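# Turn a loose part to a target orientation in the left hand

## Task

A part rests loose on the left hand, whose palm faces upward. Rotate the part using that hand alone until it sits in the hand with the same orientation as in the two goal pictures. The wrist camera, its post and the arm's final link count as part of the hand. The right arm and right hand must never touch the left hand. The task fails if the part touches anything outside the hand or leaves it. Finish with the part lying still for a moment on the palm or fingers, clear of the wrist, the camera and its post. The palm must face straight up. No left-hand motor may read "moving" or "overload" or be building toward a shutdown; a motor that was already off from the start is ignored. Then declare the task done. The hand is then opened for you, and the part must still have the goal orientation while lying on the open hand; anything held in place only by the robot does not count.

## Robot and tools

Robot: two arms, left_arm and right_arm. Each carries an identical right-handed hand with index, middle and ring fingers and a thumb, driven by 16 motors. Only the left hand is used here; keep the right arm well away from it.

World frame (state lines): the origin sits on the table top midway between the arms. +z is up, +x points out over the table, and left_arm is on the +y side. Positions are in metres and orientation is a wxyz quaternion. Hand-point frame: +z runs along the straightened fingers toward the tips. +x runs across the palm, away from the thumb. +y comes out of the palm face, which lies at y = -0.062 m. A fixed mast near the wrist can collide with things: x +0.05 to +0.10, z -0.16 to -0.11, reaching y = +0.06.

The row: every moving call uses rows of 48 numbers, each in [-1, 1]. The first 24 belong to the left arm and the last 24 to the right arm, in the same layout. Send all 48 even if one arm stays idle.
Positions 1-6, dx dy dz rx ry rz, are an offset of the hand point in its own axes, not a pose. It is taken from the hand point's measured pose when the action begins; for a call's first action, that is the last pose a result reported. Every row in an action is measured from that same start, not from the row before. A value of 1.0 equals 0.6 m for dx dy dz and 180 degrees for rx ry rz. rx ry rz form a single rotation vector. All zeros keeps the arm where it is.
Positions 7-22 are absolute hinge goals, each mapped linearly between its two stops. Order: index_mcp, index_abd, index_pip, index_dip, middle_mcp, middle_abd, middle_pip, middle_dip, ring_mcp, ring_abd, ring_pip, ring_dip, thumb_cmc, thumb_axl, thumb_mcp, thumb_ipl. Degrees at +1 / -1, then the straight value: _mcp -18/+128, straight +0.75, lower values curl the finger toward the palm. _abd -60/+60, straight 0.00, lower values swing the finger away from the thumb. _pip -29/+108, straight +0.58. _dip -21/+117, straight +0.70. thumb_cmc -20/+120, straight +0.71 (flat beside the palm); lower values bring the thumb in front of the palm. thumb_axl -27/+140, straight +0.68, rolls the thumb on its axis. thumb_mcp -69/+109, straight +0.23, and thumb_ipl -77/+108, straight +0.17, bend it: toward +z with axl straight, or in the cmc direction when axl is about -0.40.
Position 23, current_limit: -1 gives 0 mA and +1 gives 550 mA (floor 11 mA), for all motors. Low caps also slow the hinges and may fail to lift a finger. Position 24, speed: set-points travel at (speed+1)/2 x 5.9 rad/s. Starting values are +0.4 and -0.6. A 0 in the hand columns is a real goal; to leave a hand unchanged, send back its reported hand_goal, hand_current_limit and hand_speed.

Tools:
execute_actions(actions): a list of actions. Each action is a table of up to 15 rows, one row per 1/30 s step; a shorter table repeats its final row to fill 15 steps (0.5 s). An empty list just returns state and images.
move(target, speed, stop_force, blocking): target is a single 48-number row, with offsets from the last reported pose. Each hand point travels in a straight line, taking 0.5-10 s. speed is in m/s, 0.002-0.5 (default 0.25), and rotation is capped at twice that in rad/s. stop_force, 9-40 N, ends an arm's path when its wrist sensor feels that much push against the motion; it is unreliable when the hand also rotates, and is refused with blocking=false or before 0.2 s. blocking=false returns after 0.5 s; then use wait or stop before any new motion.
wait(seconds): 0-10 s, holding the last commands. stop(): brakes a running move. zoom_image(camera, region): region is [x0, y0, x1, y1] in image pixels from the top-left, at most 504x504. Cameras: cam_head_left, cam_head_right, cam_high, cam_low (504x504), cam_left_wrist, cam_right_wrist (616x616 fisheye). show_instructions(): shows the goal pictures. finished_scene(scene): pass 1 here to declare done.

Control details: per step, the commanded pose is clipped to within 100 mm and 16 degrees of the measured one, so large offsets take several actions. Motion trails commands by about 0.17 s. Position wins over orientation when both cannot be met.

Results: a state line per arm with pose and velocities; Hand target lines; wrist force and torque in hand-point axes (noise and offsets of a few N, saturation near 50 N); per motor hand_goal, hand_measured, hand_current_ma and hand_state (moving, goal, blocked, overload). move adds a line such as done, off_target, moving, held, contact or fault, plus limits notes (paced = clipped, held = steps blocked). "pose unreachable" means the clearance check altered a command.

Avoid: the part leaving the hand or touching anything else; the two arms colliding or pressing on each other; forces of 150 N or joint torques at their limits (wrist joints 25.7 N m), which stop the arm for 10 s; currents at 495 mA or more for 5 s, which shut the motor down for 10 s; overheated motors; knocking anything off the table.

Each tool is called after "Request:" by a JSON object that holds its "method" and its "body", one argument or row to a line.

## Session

Request:
{"method": "show_instructions", "body": {

}}

Request:
{"method": "execute_actions", "body": {
  "actions": []
}}

Request:
{"method": "zoom_image", "body": {
  "camera": "cam_left_wrist",
  "region": [160, 200, 400, 440]
}}

Reference images for this scene: goal picture from the wrist camera place, goal picture looking into the palm.

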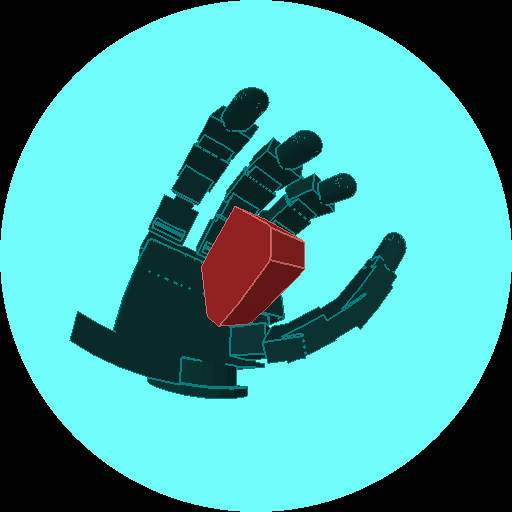

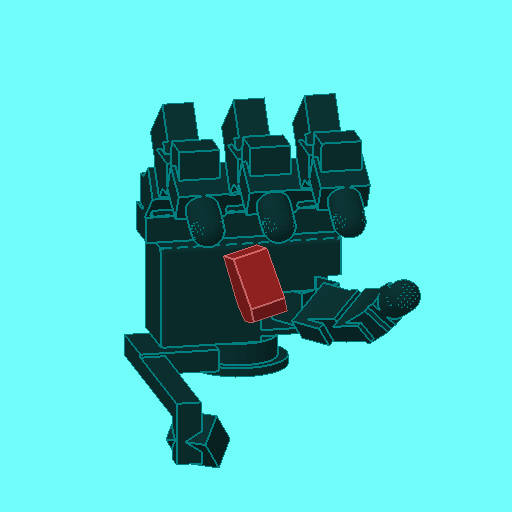

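Scene clock: 0.00 s.
left_arm: end_effector_position=(+0.4449, +0.0681, +0.4322) hand_goal=(+0.046, +0.000, -0.008, +0.280, +0.046, +0.000, -0.008, +0.280, +0.046, +0.000, -0.008, +0.280, -0.104, +0.266, +0.032, -0.018) hand_measured=(+0.060, +0.000, -0.006, +0.282, +0.060, +0.000, -0.006, +0.282, +0.060, +0.000, -0.006, +0.282, -0.092, +0.270, +0.034, -0.016) hand_current_ma=(+76, +0, +12, +12, +75, +0, +12, +12, +75, +0, +12, +12, +67, +24, +14, +11) hand_state=(goal, goal, goal, goal, goal, goal, goal, goal, goal, goal, goal, goal, goal, goal, goal, goal) hand_current_limit=0.40 hand_speed=-0.60 end_effector_quat_wxyz=(+0.676, +0.622, +0.282, +0.274) end_effector_velocity=(-0.000, -0.000, -0.000) end_effector_angular_velocity=(-0.000, -0.000, -0.000) | right_arm: end_effector_position=(+0.3200, -0.7187, +0.2258) hand_goal=(+0.754, +0.000, +0.576, +0.696, +0.754, +0.000, +0.576, +0.696, +0.754, +0.000, +0.576, +0.696, +0.714, +0.678, +0.226, +0.168) hand_measured=(+0.754, +0.000, +0.576, +0.696, +0.754, +0.000, +0.576, +0.696, +0.754, +0.000, +0.576, +0.696, +0.714, +0.678, +0.226, +0.168) hand_current_ma=(+0, +0, +0, +0, +0, +0, +0, +0, +0, +0, +0, +0, +0, +0, +0, +0) hand_state=(goal, goal, goal, goal, goal, goal, goal, goal, goal, goal, goal, goal, goal, goal, goal, goal) hand_current_limit=0.40 hand_speed=-0.60 end_effector_quat_wxyz=(-0.009, +0.982, -0.189, -0.001) end_effector_velocity=(+0.000, +0.000, -0.000) end_effector_angular_velocity=(+0.002, -0.000, +0.000)
Joint positions: left_arm=[-1.17  -1.202  2.188 -4.196 -1.332 -0.024] | right_arm=[-0.783 -1.732  2.054 -1.883 -1.556  1.28 ]
Joint velocities: left_arm=[-0.     0.     0.    -0.001  0.     0.   ] | right_arm=[-0.     0.001  0.    -0.     0.001 -0.   ]
Motor temperatures (°C, as the motors report them): left_arm=[28 27 27 33 33 34] | right_arm=[28 28 28 36 37 33]
Wrist force (N, on the end effector, along its own x y z axes, offset not removed): no reading
Wrist torque (N m, same axes, about the end effector's origin, offset not removed): no reading
Hand target (left_arm): +0.445, +0.068, +0.432; +0.676, +0.622, +0.282, +0.274
Hand target (right_arm): +0.320, -0.719, +0.226; -0.009, +0.982, -0.189, -0.001
camera_calibration (this result's frames):
cam_left_wrist: T_world_to_cam=[[-0.571374, -0.508044, 0.644533, 0.0393717], [-0.801533, 0.176753, -0.57123, 0.534895], [0.176286, -0.843, -0.508206, 0.322857], [0, 0, 0, 1]] pos_world=[0.394316, 0.197627, 0.444249]
cam_right_wrist: T_world_to_cam=[[-0.933192, -0.359273, -0.00866284, 0.0702549], [-0.241592, 0.609311, 0.755231, 0.297954], [-0.266056, 0.706868, -0.655402, 0.865127], [0, 0, 0, 1]] pos_world=[0.367716, -0.767837, 0.342591]

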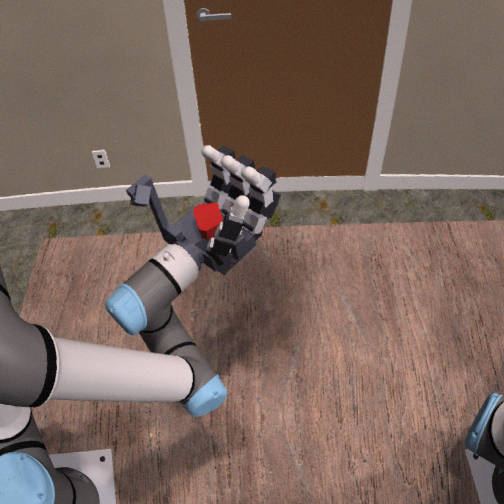

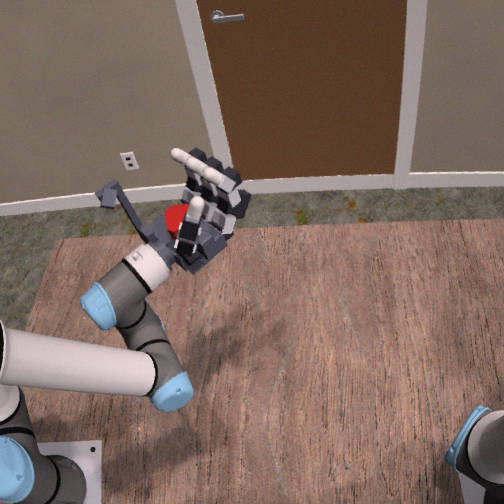

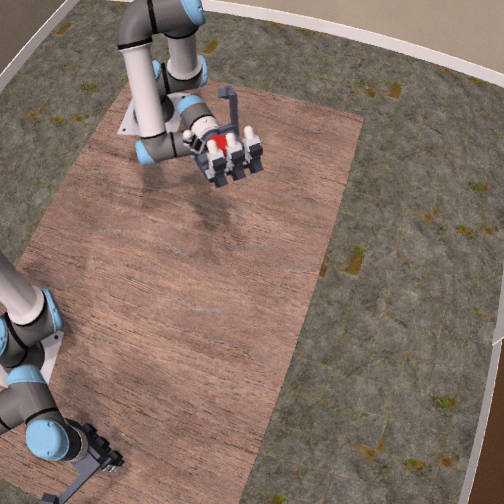

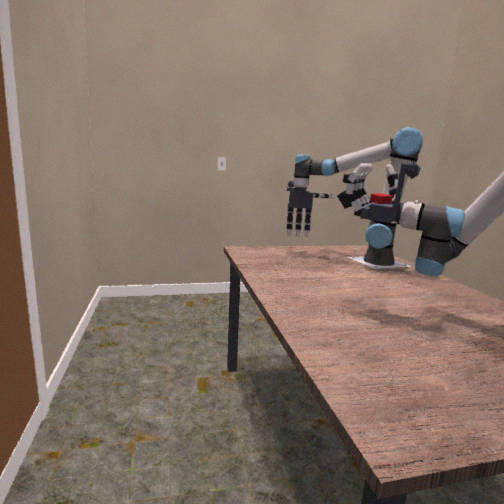

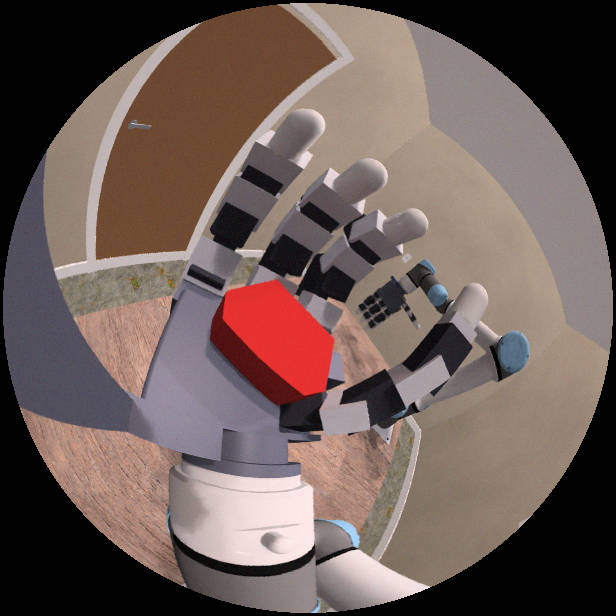

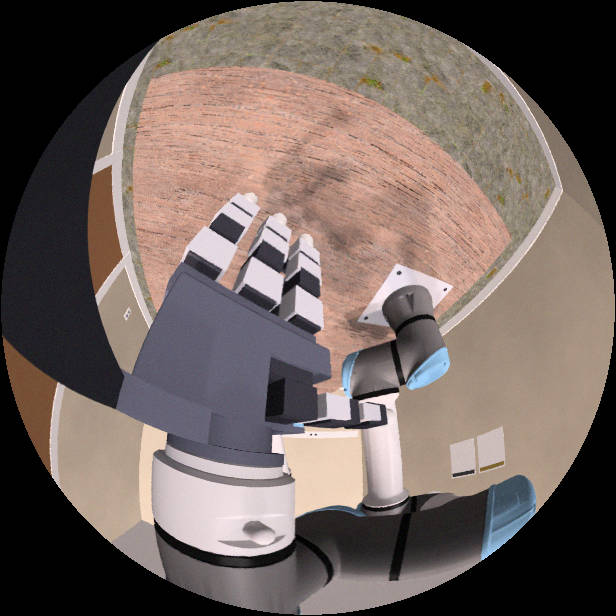

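Region (160, 200, 400, 440) of cam_left_wrist's 616x616 image, scaled by 2.100, with more detail than that image has.

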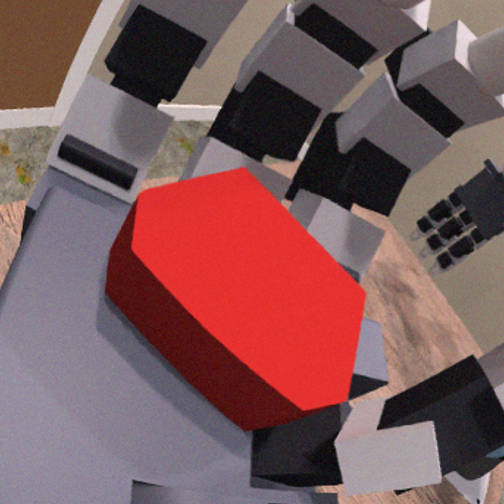

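Request:
{"method": "execute_actions", "body": {
  "actions": []
}}

Request:
{"method": "show_instructions", "body": {

}}

Scene clock: 13.90 s.
left_arm: end_effector_position=(+0.4449, +0.0681, +0.4322) hand_goal=(+0.046, +0.000, -0.008, +0.280, +0.046, +0.000, -0.008, +0.280, +0.046, +0.000, -0.008, +0.280, -0.104, +0.266, +0.032, -0.018) hand_measured=(+0.060, +0.000, -0.006, +0.282, +0.060, +0.000, -0.006, +0.282, +0.060, +0.000, -0.006, +0.282, -0.092, +0.270, +0.034, -0.016) hand_current_ma=(+76, +0, +12, +12, +75, +0, +12, +12, +75, +0, +12, +12, +67, +24, +14, +11) hand_state=(goal, goal, goal, goal, goal, goal, goal, goal, goal, goal, goal, goal, goal, goal, goal, goal) hand_current_limit=0.40 hand_speed=-0.60 end_effector_quat_wxyz=(+0.676, +0.622, +0.282, +0.274) end_effector_velocity=(+0.000, +0.000, -0.000) end_effector_angular_velocity=(+0.001, -0.000, +0.000) | right_arm: end_effector_position=(+0.3200, -0.7187, +0.2258) hand_goal=(+0.754, +0.000, +0.576, +0.696, +0.754, +0.000, +0.576, +0.696, +0.754, +0.000, +0.576, +0.696, +0.714, +0.678, +0.226, +0.168) hand_measured=(+0.754, +0.000, +0.576, +0.696, +0.754, +0.000, +0.576, +0.696, +0.754, +0.000, +0.576, +0.696, +0.714, +0.678, +0.222, +0.168) hand_current_ma=(-5, +0, +4, +0, -5, +0, +4, +0, -5, +0, +4, +0, +1, -4, -25, -2) hand_state=(goal, goal, goal, goal, goal, goal, goal, goal, goal, goal, goal, goal, goal, goal, goal, goal) hand_current_limit=0.40 hand_speed=-0.60 end_effector_quat_wxyz=(-0.009, +0.982, -0.189, -0.001) end_effector_velocity=(-0.000, -0.000, -0.000) end_effector_angular_velocity=(+0.000, +0.001, +0.000)
Joint positions: left_arm=[-1.17  -1.202  2.188 -4.196 -1.332 -0.024] | right_arm=[-0.783 -1.732  2.054 -1.883 -1.556  1.28 ]
Joint velocities: left_arm=[ 0.     0.     0.001 -0.    -0.     0.   ] | right_arm=[-0.     0.001  0.    -0.    -0.001 -0.   ]
Motor temperatures (°C, as the motors report them): left_arm=[28 27 27 33 33 34] | right_arm=[28 28 28 36 37 33]
Wrist force (N, on the end effector, along its own x y z axes, offset not removed): left_arm=[2.2 -2.1 2.4] | right_arm=[4.8 -0.6 1.4]
Wrist torque (N m, same axes, about the end effector's origin, offset not removed): left_arm=[-0.52 -0.17 0.06] | right_arm=[-0.46 -0.66 0.51]
Hand target (left_arm): +0.445, +0.068, +0.432; +0.676, +0.622, +0.282, +0.274
Hand target (right_arm): +0.320, -0.719, +0.226; -0.009, +0.982, -0.189, -0.001
camera_calibration (this result's frames):
cam_left_wrist: T_world_to_cam=[[-0.571373, -0.508046, 0.644533, 0.0393725], [-0.801534, 0.176755, -0.571228, 0.534893], [0.176285, -0.842999, -0.508209, 0.322858], [0, 0, 0, 1]] pos_world=[0.394316, 0.197627, 0.444248]
cam_right_wrist: T_world_to_cam=[[-0.933192, -0.359273, -0.0086625, 0.0702549], [-0.241591, 0.609311, 0.755231, 0.297953], [-0.266056, 0.706869, -0.655401, 0.865127], [0, 0, 0, 1]] pos_world=[0.367716, -0.767837, 0.342591]

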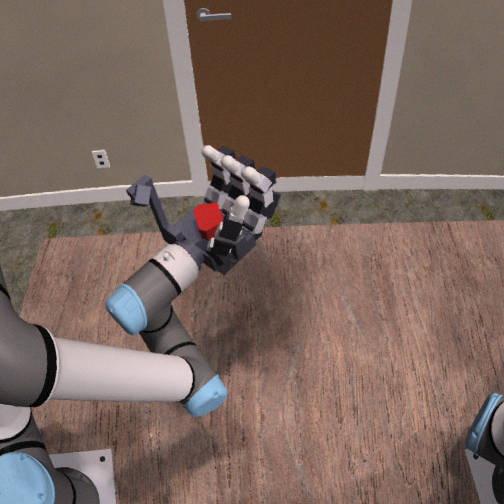

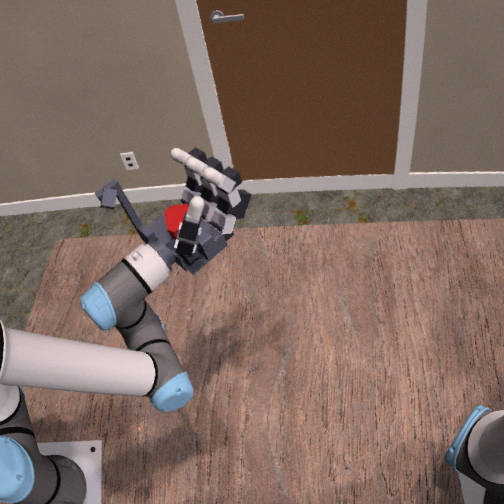

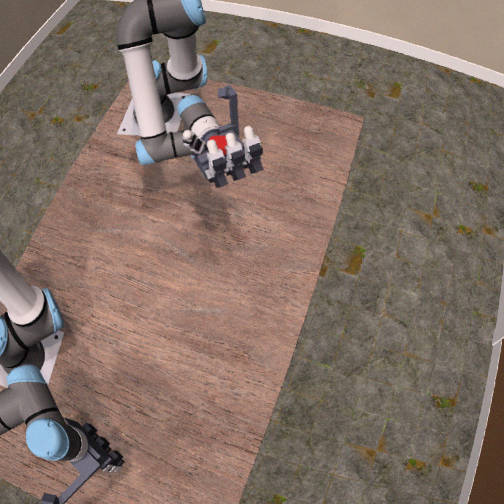

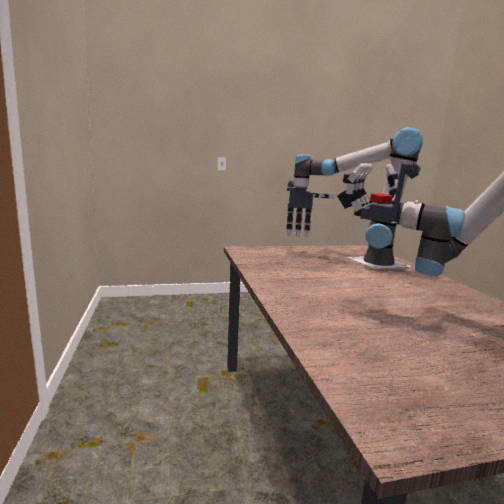

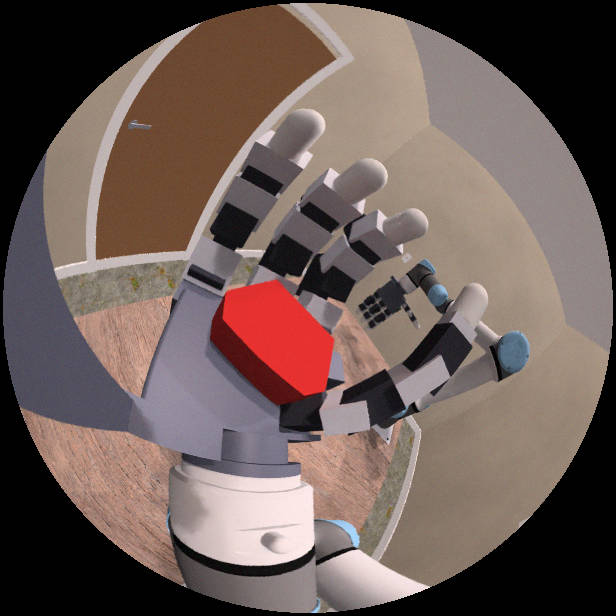

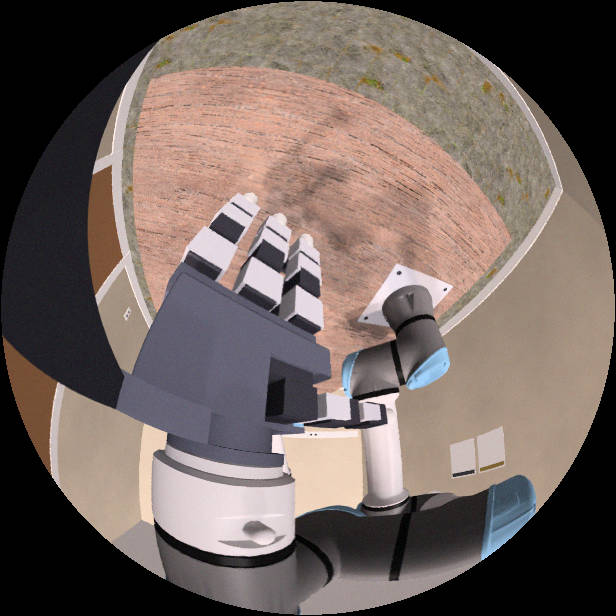

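Reference images for this scene: goal picture from the wrist camera place, goal picture looking into the palm.

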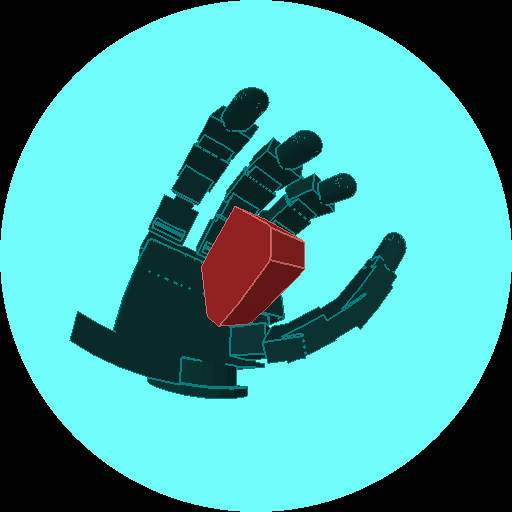

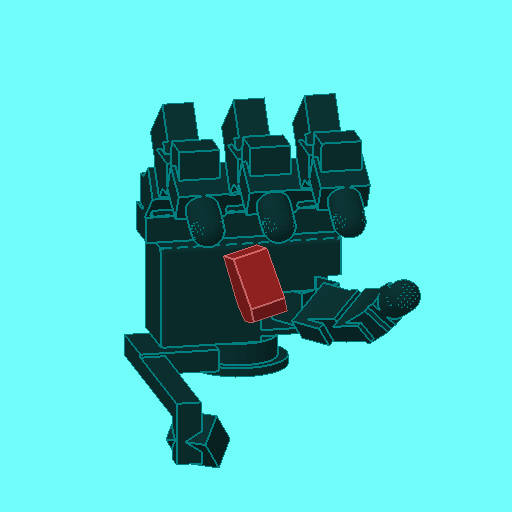

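Request:
{"method": "zoom_image", "body": {
  "camera": "cam_left_wrist",
  "region": [180, 250, 360, 430]
}}

Request:
{"method": "zoom_image", "body": {
  "camera": "cam_head_left",
  "region": [150, 140, 290, 280]
}}

Request:
{"method": "zoom_image", "body": {
  "camera": "cam_low",
  "region": [330, 150, 430, 250]
}}

Region (180, 250, 360, 430) of cam_left_wrist's 616x616 image, scaled by 2.800, with more detail than that image has.

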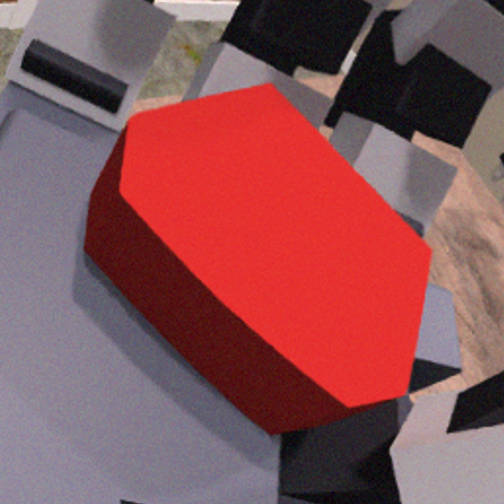

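Region (150, 140, 290, 280) of cam_head_left's 504x504 image, scaled by 3.600, with more detail than that image has.

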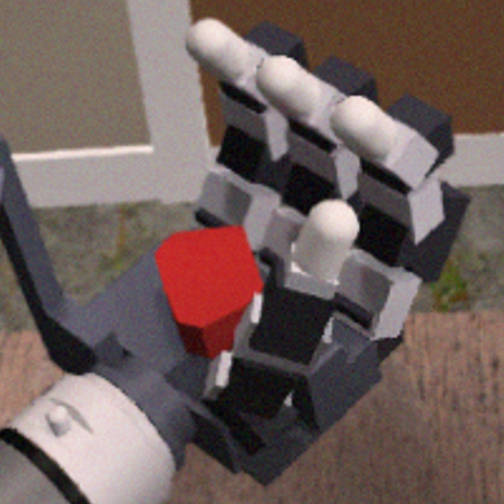

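Region (330, 150, 430, 250) of cam_low's 504x504 image, scaled by 5.040, with more detail than that image has.

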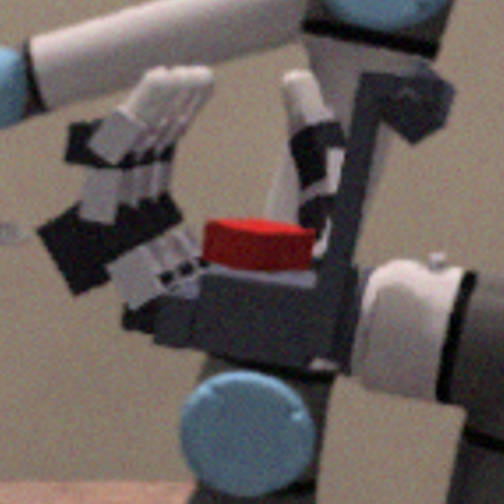

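Request:
{"method": "move", "body": {
  "target": [0,0,0,0.015,0,0.010, -0.310,0.0,-0.766,-0.130, 0.046,0,-0.008,0.28, -0.081,0.08,-0.854,-0.391, 0.357,-0.521,0.032,-0.018, 0.7,-0.5, 0,0,0,0,0,0, 0.754,0,0.576,0.696, 0.754,0,0.576,0.696, 0.754,0,0.576,0.696, 0.714,0.678,0.226,0.168, 0.4,-0.6],
  "speed": 0.05
}}

Request:
{"method": "zoom_image", "body": {
  "camera": "cam_left_wrist",
  "region": [160, 170, 440, 450]
}}

Scene clock: 134.97 s.
left_arm: end_effector_position=(+0.4449, +0.0680, +0.4323) hand_goal=(-0.310, +0.000, -0.766, -0.130, +0.046, +0.000, -0.008, +0.280, -0.080, +0.080, -0.854, -0.390, +0.358, -0.520, +0.032, -0.018) hand_measured=(-0.308, +0.000, -0.766, -0.128, +0.060, +0.000, -0.006, +0.282, -0.072, +0.076, -0.854, -0.388, +0.366, -0.518, +0.034, -0.016) hand_current_ma=(+13, +0, -1, +11, +75, +0, +12, +12, +42, -13, +0, +12, +39, +12, +15, +11) hand_state=(goal, goal, goal, goal, goal, goal, goal, goal, goal, goal, goal, goal, goal, goal, goal, goal) hand_current_limit=0.70 hand_speed=-0.50 end_effector_quat_wxyz=(+0.657, +0.643, +0.279, +0.278) end_effector_velocity=(+0.000, -0.000, +0.000) end_effector_angular_velocity=(+0.000, +0.000, -0.000) | right_arm: end_effector_position=(+0.3200, -0.7187, +0.2258) hand_goal=(+0.754, +0.000, +0.576, +0.696, +0.754, +0.000, +0.576, +0.696, +0.754, +0.000, +0.576, +0.696, +0.714, +0.678, +0.226, +0.168) hand_measured=(+0.754, +0.000, +0.576, +0.696, +0.754, +0.000, +0.576, +0.696, +0.754, +0.000, +0.576, +0.696, +0.714, +0.678, +0.222, +0.168) hand_current_ma=(-5, +0, +4, +0, -5, +0, +4, +0, -5, +0, +4, +0, +1, -4, -25, -2) hand_state=(goal, goal, goal, goal, goal, goal, goal, goal, goal, goal, goal, goal, goal, goal, goal, goal) hand_current_limit=0.40 hand_speed=-0.60 end_effector_quat_wxyz=(-0.009, +0.982, -0.189, -0.001) end_effector_velocity=(-0.000, -0.000, -0.000) end_effector_angular_velocity=(-0.001, +0.001, +0.000)
Joint positions: left_arm=[-1.165 -1.244  2.207 -4.124 -1.337 -0.004] | right_arm=[-0.783 -1.732  2.054 -1.883 -1.556  1.28 ]
Joint velocities: left_arm=[ 0.    -0.    -0.     0.001 -0.    -0.   ] | right_arm=[-0.     0.     0.    -0.    -0.001 -0.   ]
Motor temperatures (°C, as the motors report them): left_arm=[28 27 27 33 33 34] | right_arm=[28 28 28 36 37 33]
Wrist force (N, on the end effector, along its own x y z axes, offset not removed): left_arm=[0.9 -0.5 -0.7] | right_arm=[3.5 0.3 1.2]
Wrist torque (N m, same axes, about the end effector's origin, offset not removed): left_arm=[-0.05 0.03 0.05] | right_arm=[-0.27 -0.49 0.38]
Hand target (left_arm): +0.445, +0.068, +0.432; +0.657, +0.643, +0.279, +0.278
Hand target (right_arm): +0.320, -0.719, +0.226; -0.009, +0.982, -0.189, -0.001
Off the commanded pose (left_arm): 0.000 m, 0 deg.
Off the commanded pose (right_arm): 0.000 m, 0 deg.
move: done
camera_calibration (this result's frames):
cam_left_wrist: T_world_to_cam=[[-0.563433, -0.543143, 0.622526, 0.0477197], [-0.808518, 0.207609, -0.550634, 0.527025], [0.169831, -0.813569, -0.556115, 0.344427], [0, 0, 0, 1]] pos_world=[0.394502, 0.196718, 0.452032]
cam_right_wrist: T_world_to_cam=[[-0.933193, -0.359271, -0.00866275, 0.070256], [-0.24159, 0.609311, 0.755231, 0.297953], [-0.266054, 0.706869, -0.655402, 0.865127], [0, 0, 0, 1]] pos_world=[0.367716, -0.767837, 0.342591]

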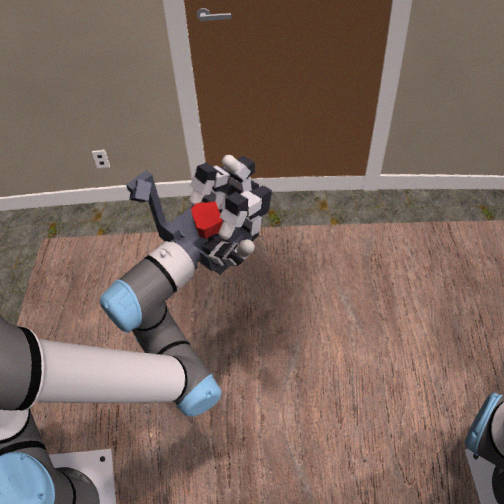

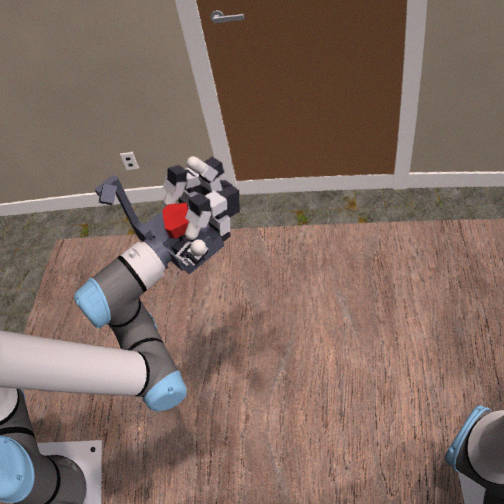

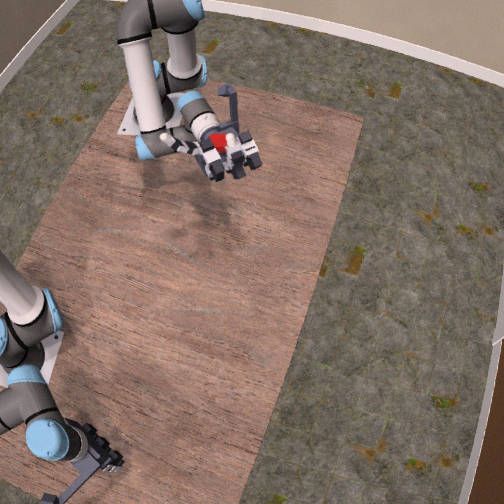

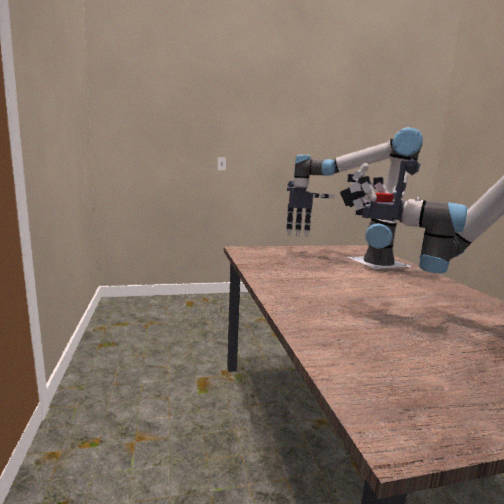

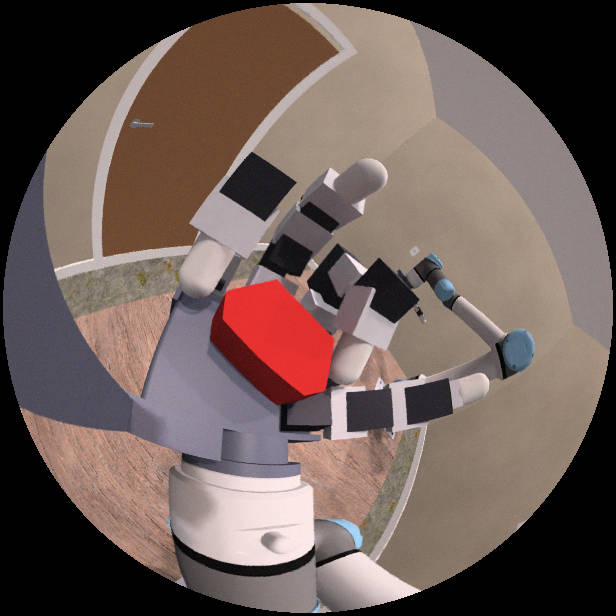

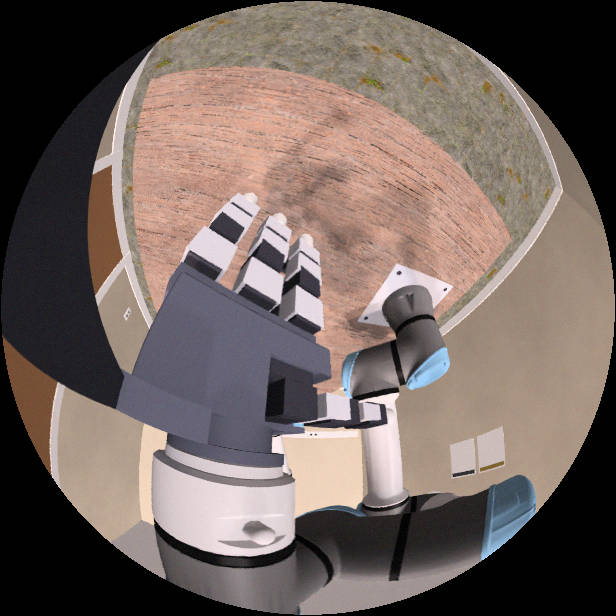

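Region (160, 170, 440, 450) of cam_left_wrist's 616x616 image, scaled by 1.800, with more detail than that image has.

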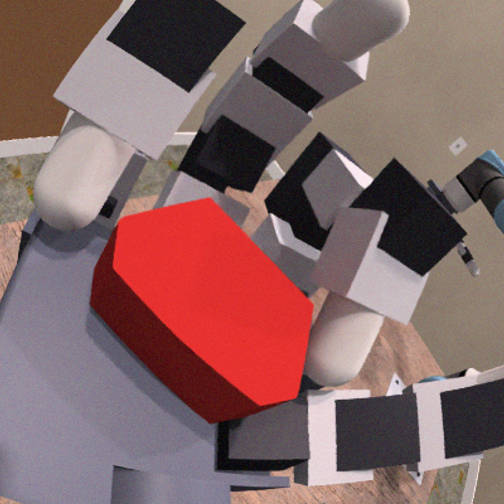

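Request:
{"method": "execute_actions", "body": {
  "actions": [
    [[0,0,0,0,0,0, -0.310,0.365,-0.766,-0.130, 0.046,0,-0.008,0.28, -0.081,-0.528,-0.854,-0.391, 0.357,-0.521,-0.562,-0.859, 0.3,-0.65, 0,0,0,0,0,0, 0.754,0,0.576,0.696, 0.754,0,0.576,0.696, 0.754,0,0.576,0.696, 0.714,0.678,0.226,0.168, 0.4,-0.6]]
  ]
}}

Request:
{"method": "wait", "body": {
  "seconds": 0.9
}}

Request:
{"method": "zoom_image", "body": {
  "camera": "cam_left_wrist",
  "region": [160, 170, 440, 450]
}}

Scene clock: 138.47 s.
left_arm: end_effector_position=(+0.4449, +0.0680, +0.4323) hand_goal=(-0.310, +0.366, -0.766, -0.130, +0.046, +0.000, -0.008, +0.280, -0.080, -0.528, -0.854, -0.390, +0.358, -0.520, -0.562, -0.858) hand_measured=(-0.308, +0.360, -0.766, -0.128, +0.060, +0.000, -0.006, +0.282, -0.072, -0.328, -0.854, -0.388, +0.366, -0.518, -0.240, -0.286) hand_current_ma=(+6, -27, -1, +11, +75, +0, +12, +12, +42, +82, -1, +5, +43, +9, +71, +45) hand_state=(moving, moving, goal, goal, goal, goal, goal, goal, goal, moving, goal, goal, goal, goal, moving, moving) hand_current_limit=0.30 hand_speed=-0.65 end_effector_quat_wxyz=(+0.657, +0.643, +0.279, +0.278) end_effector_velocity=(-0.000, -0.000, +0.000) end_effector_angular_velocity=(+0.000, -0.001, -0.000) | right_arm: end_effector_position=(+0.3200, -0.7187, +0.2258) hand_goal=(+0.754, +0.000, +0.576, +0.696, +0.754, +0.000, +0.576, +0.696, +0.754, +0.000, +0.576, +0.696, +0.714, +0.678, +0.226, +0.168) hand_measured=(+0.754, +0.000, +0.576, +0.696, +0.754, +0.000, +0.576, +0.696, +0.754, +0.000, +0.576, +0.696, +0.714, +0.678, +0.222, +0.168) hand_current_ma=(-5, +0, +4, +0, -5, +0, +4, +0, -5, +0, +4, +0, +1, -4, -25, -2) hand_state=(goal, goal, goal, goal, goal, goal, goal, goal, goal, goal, goal, goal, goal, goal, goal, goal) hand_current_limit=0.40 hand_speed=-0.60 end_effector_quat_wxyz=(-0.009, +0.982, -0.189, -0.001) end_effector_velocity=(-0.000, -0.000, -0.000) end_effector_angular_velocity=(-0.000, +0.001, -0.000)
Joint positions: left_arm=[-1.165 -1.244  2.207 -4.124 -1.337 -0.004] | right_arm=[-0.783 -1.732  2.054 -1.883 -1.556  1.28 ]
Joint velocities: left_arm=[-0.001 -0.    -0.001  0.     0.     0.001] | right_arm=[-0.     0.001 -0.    -0.    -0.001  0.   ]
Motor temperatures (°C, as the motors report them): left_arm=[28 27 27 33 33 34] | right_arm=[28 28 28 36 37 33]
Wrist force (N, on the end effector, along its own x y z axes, offset not removed): left_arm=[3.9 0.2 0.5] | right_arm=[2.7 1.3 0.9]
Wrist torque (N m, same axes, about the end effector's origin, offset not removed): left_arm=[-0.11 -0.39 0.25] | right_arm=[-0.13 -0.33 0.36]
Hand target (left_arm): +0.445, +0.068, +0.432; +0.657, +0.643, +0.279, +0.278
Hand target (right_arm): +0.320, -0.719, +0.226; -0.009, +0.982, -0.189, -0.001
Off the commanded pose (left_arm): 0.000 m, 0 deg.
Off the commanded pose (right_arm): 0.000 m, 0 deg.
Step readings (end_effector_position):
0: left_arm (+0.4449, +0.0680, +0.4323) | right_arm (+0.3200, -0.7187, +0.2258)
1: left_arm (+0.4449, +0.0680, +0.4323) | right_arm (+0.3200, -0.7187, +0.2258)
2: left_arm (+0.4449, +0.0680, +0.4323) | right_arm (+0.3200, -0.7187, +0.2258)
4: left_arm (+0.4449, +0.0680, +0.4323) | right_arm (+0.3200, -0.7187, +0.2258)
8: left_arm (+0.4449, +0.0680, +0.4323) | right_arm (+0.3200, -0.7187, +0.2258)
15: end_effector_position above
camera_calibration (this result's frames):
cam_left_wrist: T_world_to_cam=[[-0.563424, -0.543174, 0.622507, 0.0477254], [-0.808525, 0.207634, -0.550614, 0.52702], [0.169825, -0.813542, -0.556156, 0.344448], [0, 0, 0, 1]] pos_world=[0.394502, 0.196719, 0.452042]
cam_right_wrist: T_world_to_cam=[[-0.933193, -0.359271, -0.00866273, 0.0702561], [-0.24159, 0.609311, 0.755231, 0.297953], [-0.266054, 0.706869, -0.655402, 0.865127], [0, 0, 0, 1]] pos_world=[0.367716, -0.767837, 0.342591]

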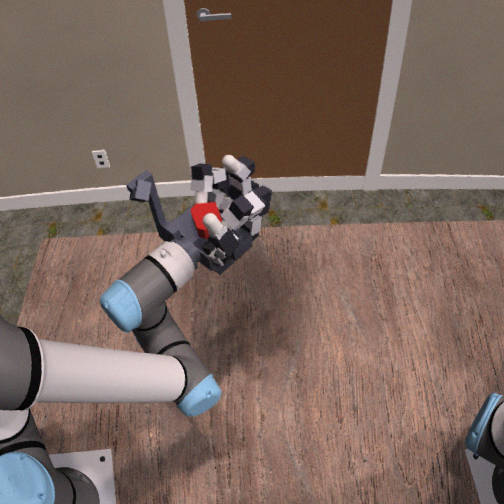

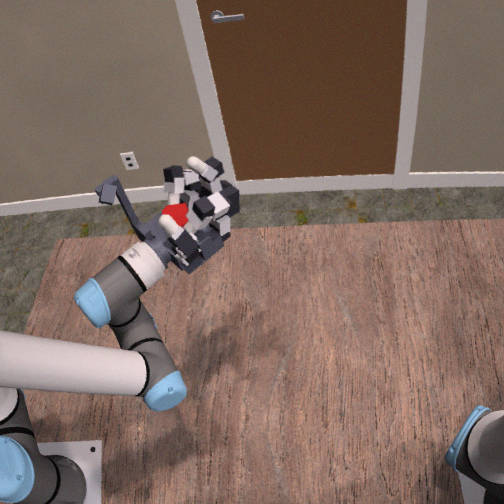

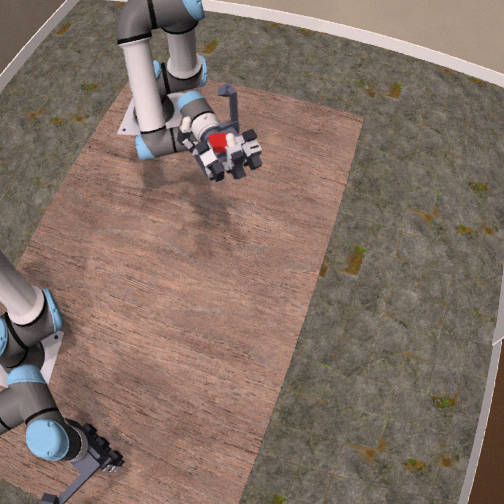

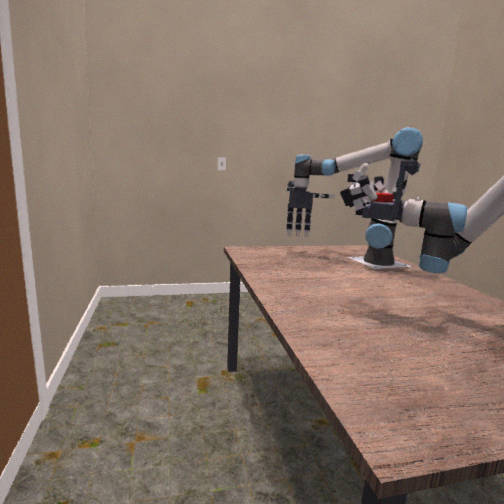

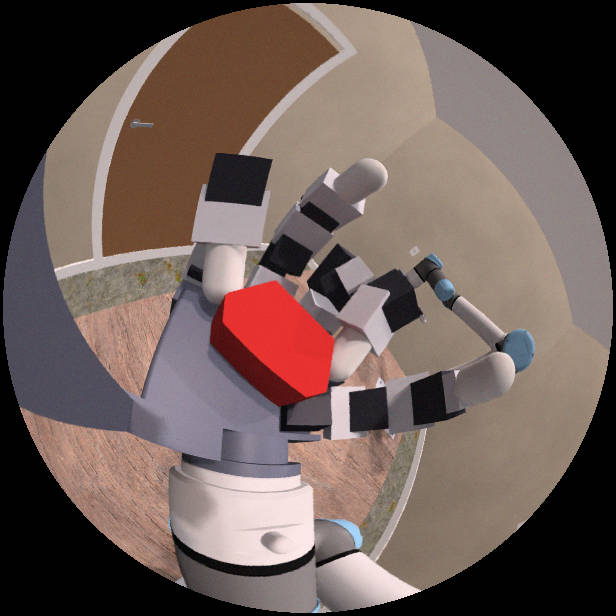

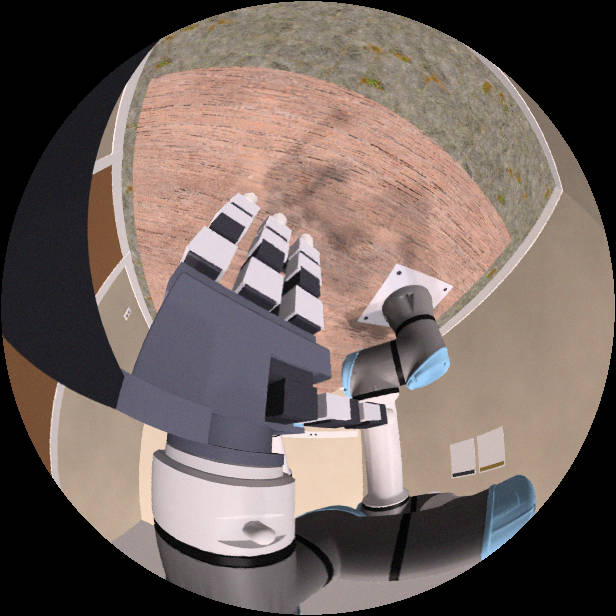

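Scene clock: 139.37 s.
left_arm: end_effector_position=(+0.4449, +0.0680, +0.4323) hand_goal=(-0.310, +0.366, -0.766, -0.130, +0.046, +0.000, -0.008, +0.280, -0.080, -0.528, -0.854, -0.390, +0.358, -0.520, -0.562, -0.858) hand_measured=(-0.312, +0.360, -0.762, -0.128, +0.060, +0.000, -0.006, +0.282, -0.072, -0.498, -0.854, -0.390, +0.364, -0.518, -0.562, -0.852) hand_current_ma=(-9, -28, +20, +13, +75, +0, +12, +12, +42, +129, -1, -5, +35, +9, +0, -16) hand_state=(goal, goal, goal, goal, goal, goal, goal, goal, goal, blocked, goal, goal, goal, goal, goal, moving) hand_current_limit=0.30 hand_speed=-0.65 end_effector_quat_wxyz=(+0.657, +0.643, +0.279, +0.278) end_effector_velocity=(-0.000, -0.000, -0.001) end_effector_angular_velocity=(+0.001, +0.000, -0.001) | right_arm: end_effector_position=(+0.3200, -0.7187, +0.2258) hand_goal=(+0.754, +0.000, +0.576, +0.696, +0.754, +0.000, +0.576, +0.696, +0.754, +0.000, +0.576, +0.696, +0.714, +0.678, +0.226, +0.168) hand_measured=(+0.754, +0.000, +0.576, +0.696, +0.754, +0.000, +0.576, +0.696, +0.754, +0.000, +0.576, +0.696, +0.714, +0.678, +0.222, +0.168) hand_current_ma=(-5, +0, +4, +0, -5, +0, +4, +0, -5, +0, +4, +0, +1, -4, -25, -2) hand_state=(goal, goal, goal, goal, goal, goal, goal, goal, goal, goal, goal, goal, goal, goal, goal, goal) hand_current_limit=0.40 hand_speed=-0.60 end_effector_quat_wxyz=(-0.009, +0.982, -0.189, -0.001) end_effector_velocity=(-0.000, -0.000, +0.000) end_effector_angular_velocity=(-0.001, +0.000, -0.001)
Joint positions: left_arm=[-1.165 -1.244  2.207 -4.124 -1.337 -0.004] | right_arm=[-0.783 -1.732  2.054 -1.883 -1.556  1.28 ]
Joint velocities: left_arm=[-0.001  0.     0.001 -0.    -0.     0.001] | right_arm=[ 0.    -0.     0.     0.    -0.001  0.001]
Motor temperatures (°C, as the motors report them): left_arm=[28 27 27 33 33 34] | right_arm=[28 28 28 36 37 33]
Wrist force (N, on the end effector, along its own x y z axes, offset not removed): left_arm=[2.4 -1.2 1.4] | right_arm=[2.4 0.5 2.0]
Wrist torque (N m, same axes, about the end effector's origin, offset not removed): left_arm=[-0.46 -0.24 0.14] | right_arm=[-0.24 -0.29 0.23]
Hand target (left_arm): +0.445, +0.068, +0.432; +0.657, +0.643, +0.279, +0.278
Hand target (right_arm): +0.320, -0.719, +0.226; -0.009, +0.982, -0.189, -0.001
Off the commanded pose (left_arm): 0.000 m, 0 deg.
Off the commanded pose (right_arm): 0.000 m, 0 deg.
wait: 0.90 s; no rest
camera_calibration (this result's frames):
cam_left_wrist: T_world_to_cam=[[-0.563434, -0.543159, 0.622511, 0.0477331], [-0.808517, 0.207622, -0.550631, 0.527018], [0.169833, -0.813555, -0.556134, 0.344432], [0, 0, 0, 1]] pos_world=[0.394501, 0.19672, 0.452028]
cam_right_wrist: T_world_to_cam=[[-0.933193, -0.359271, -0.00866277, 0.0702561], [-0.24159, 0.609312, 0.755231, 0.297953], [-0.266054, 0.706869, -0.655402, 0.865127], [0, 0, 0, 1]] pos_world=[0.367716, -0.767837, 0.342591]

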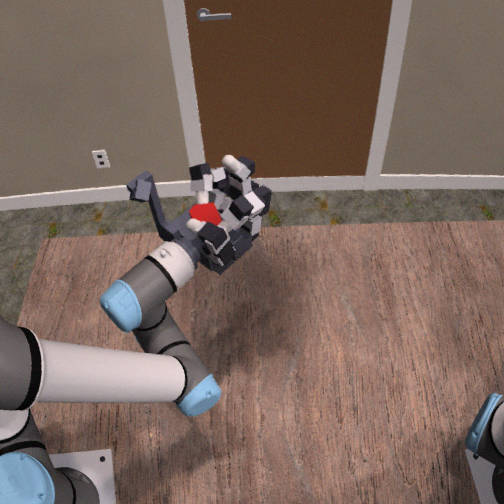

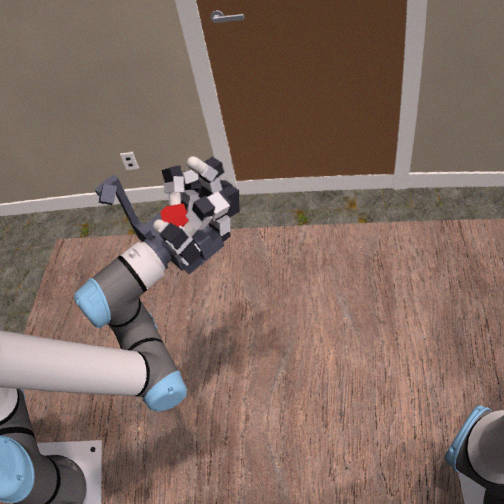

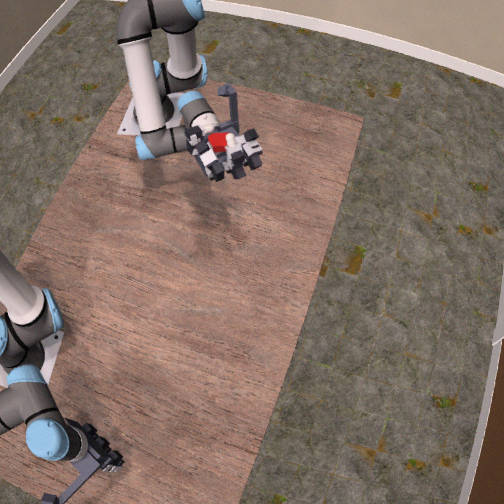

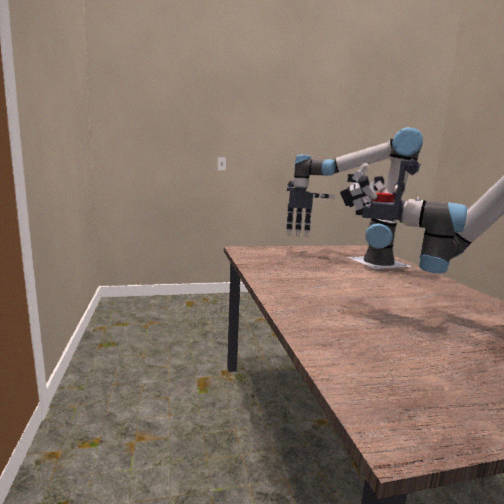

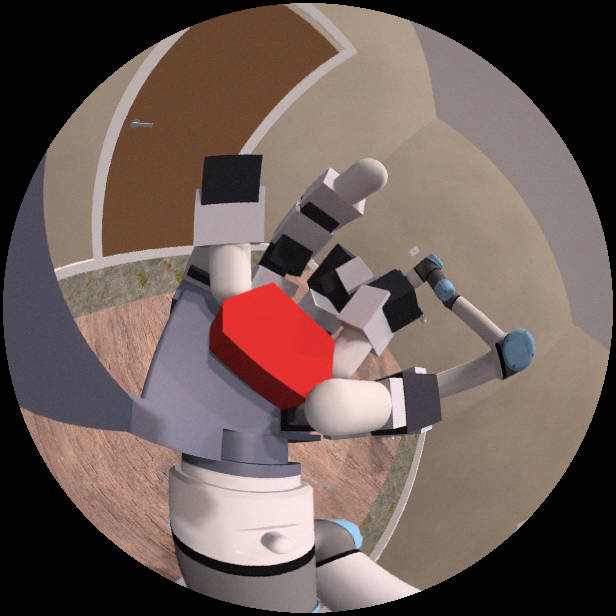

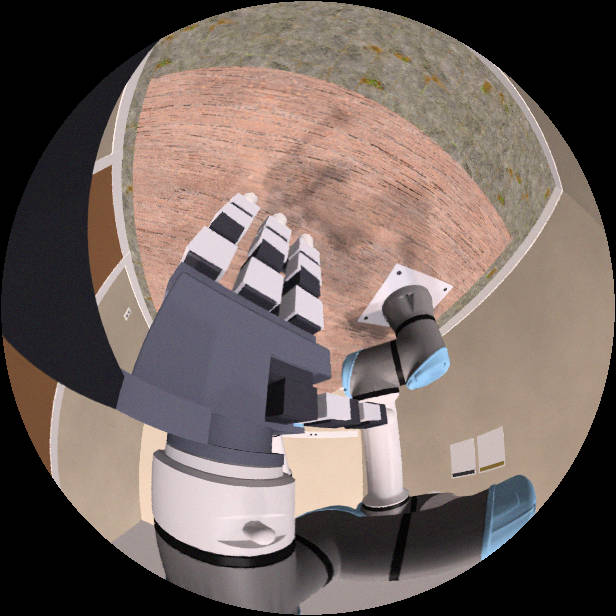

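Region (160, 170, 440, 450) of cam_left_wrist's 616x616 image, scaled by 1.800, with more detail than that image has.

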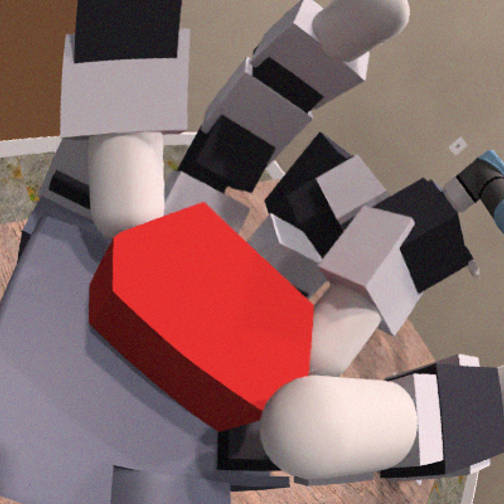

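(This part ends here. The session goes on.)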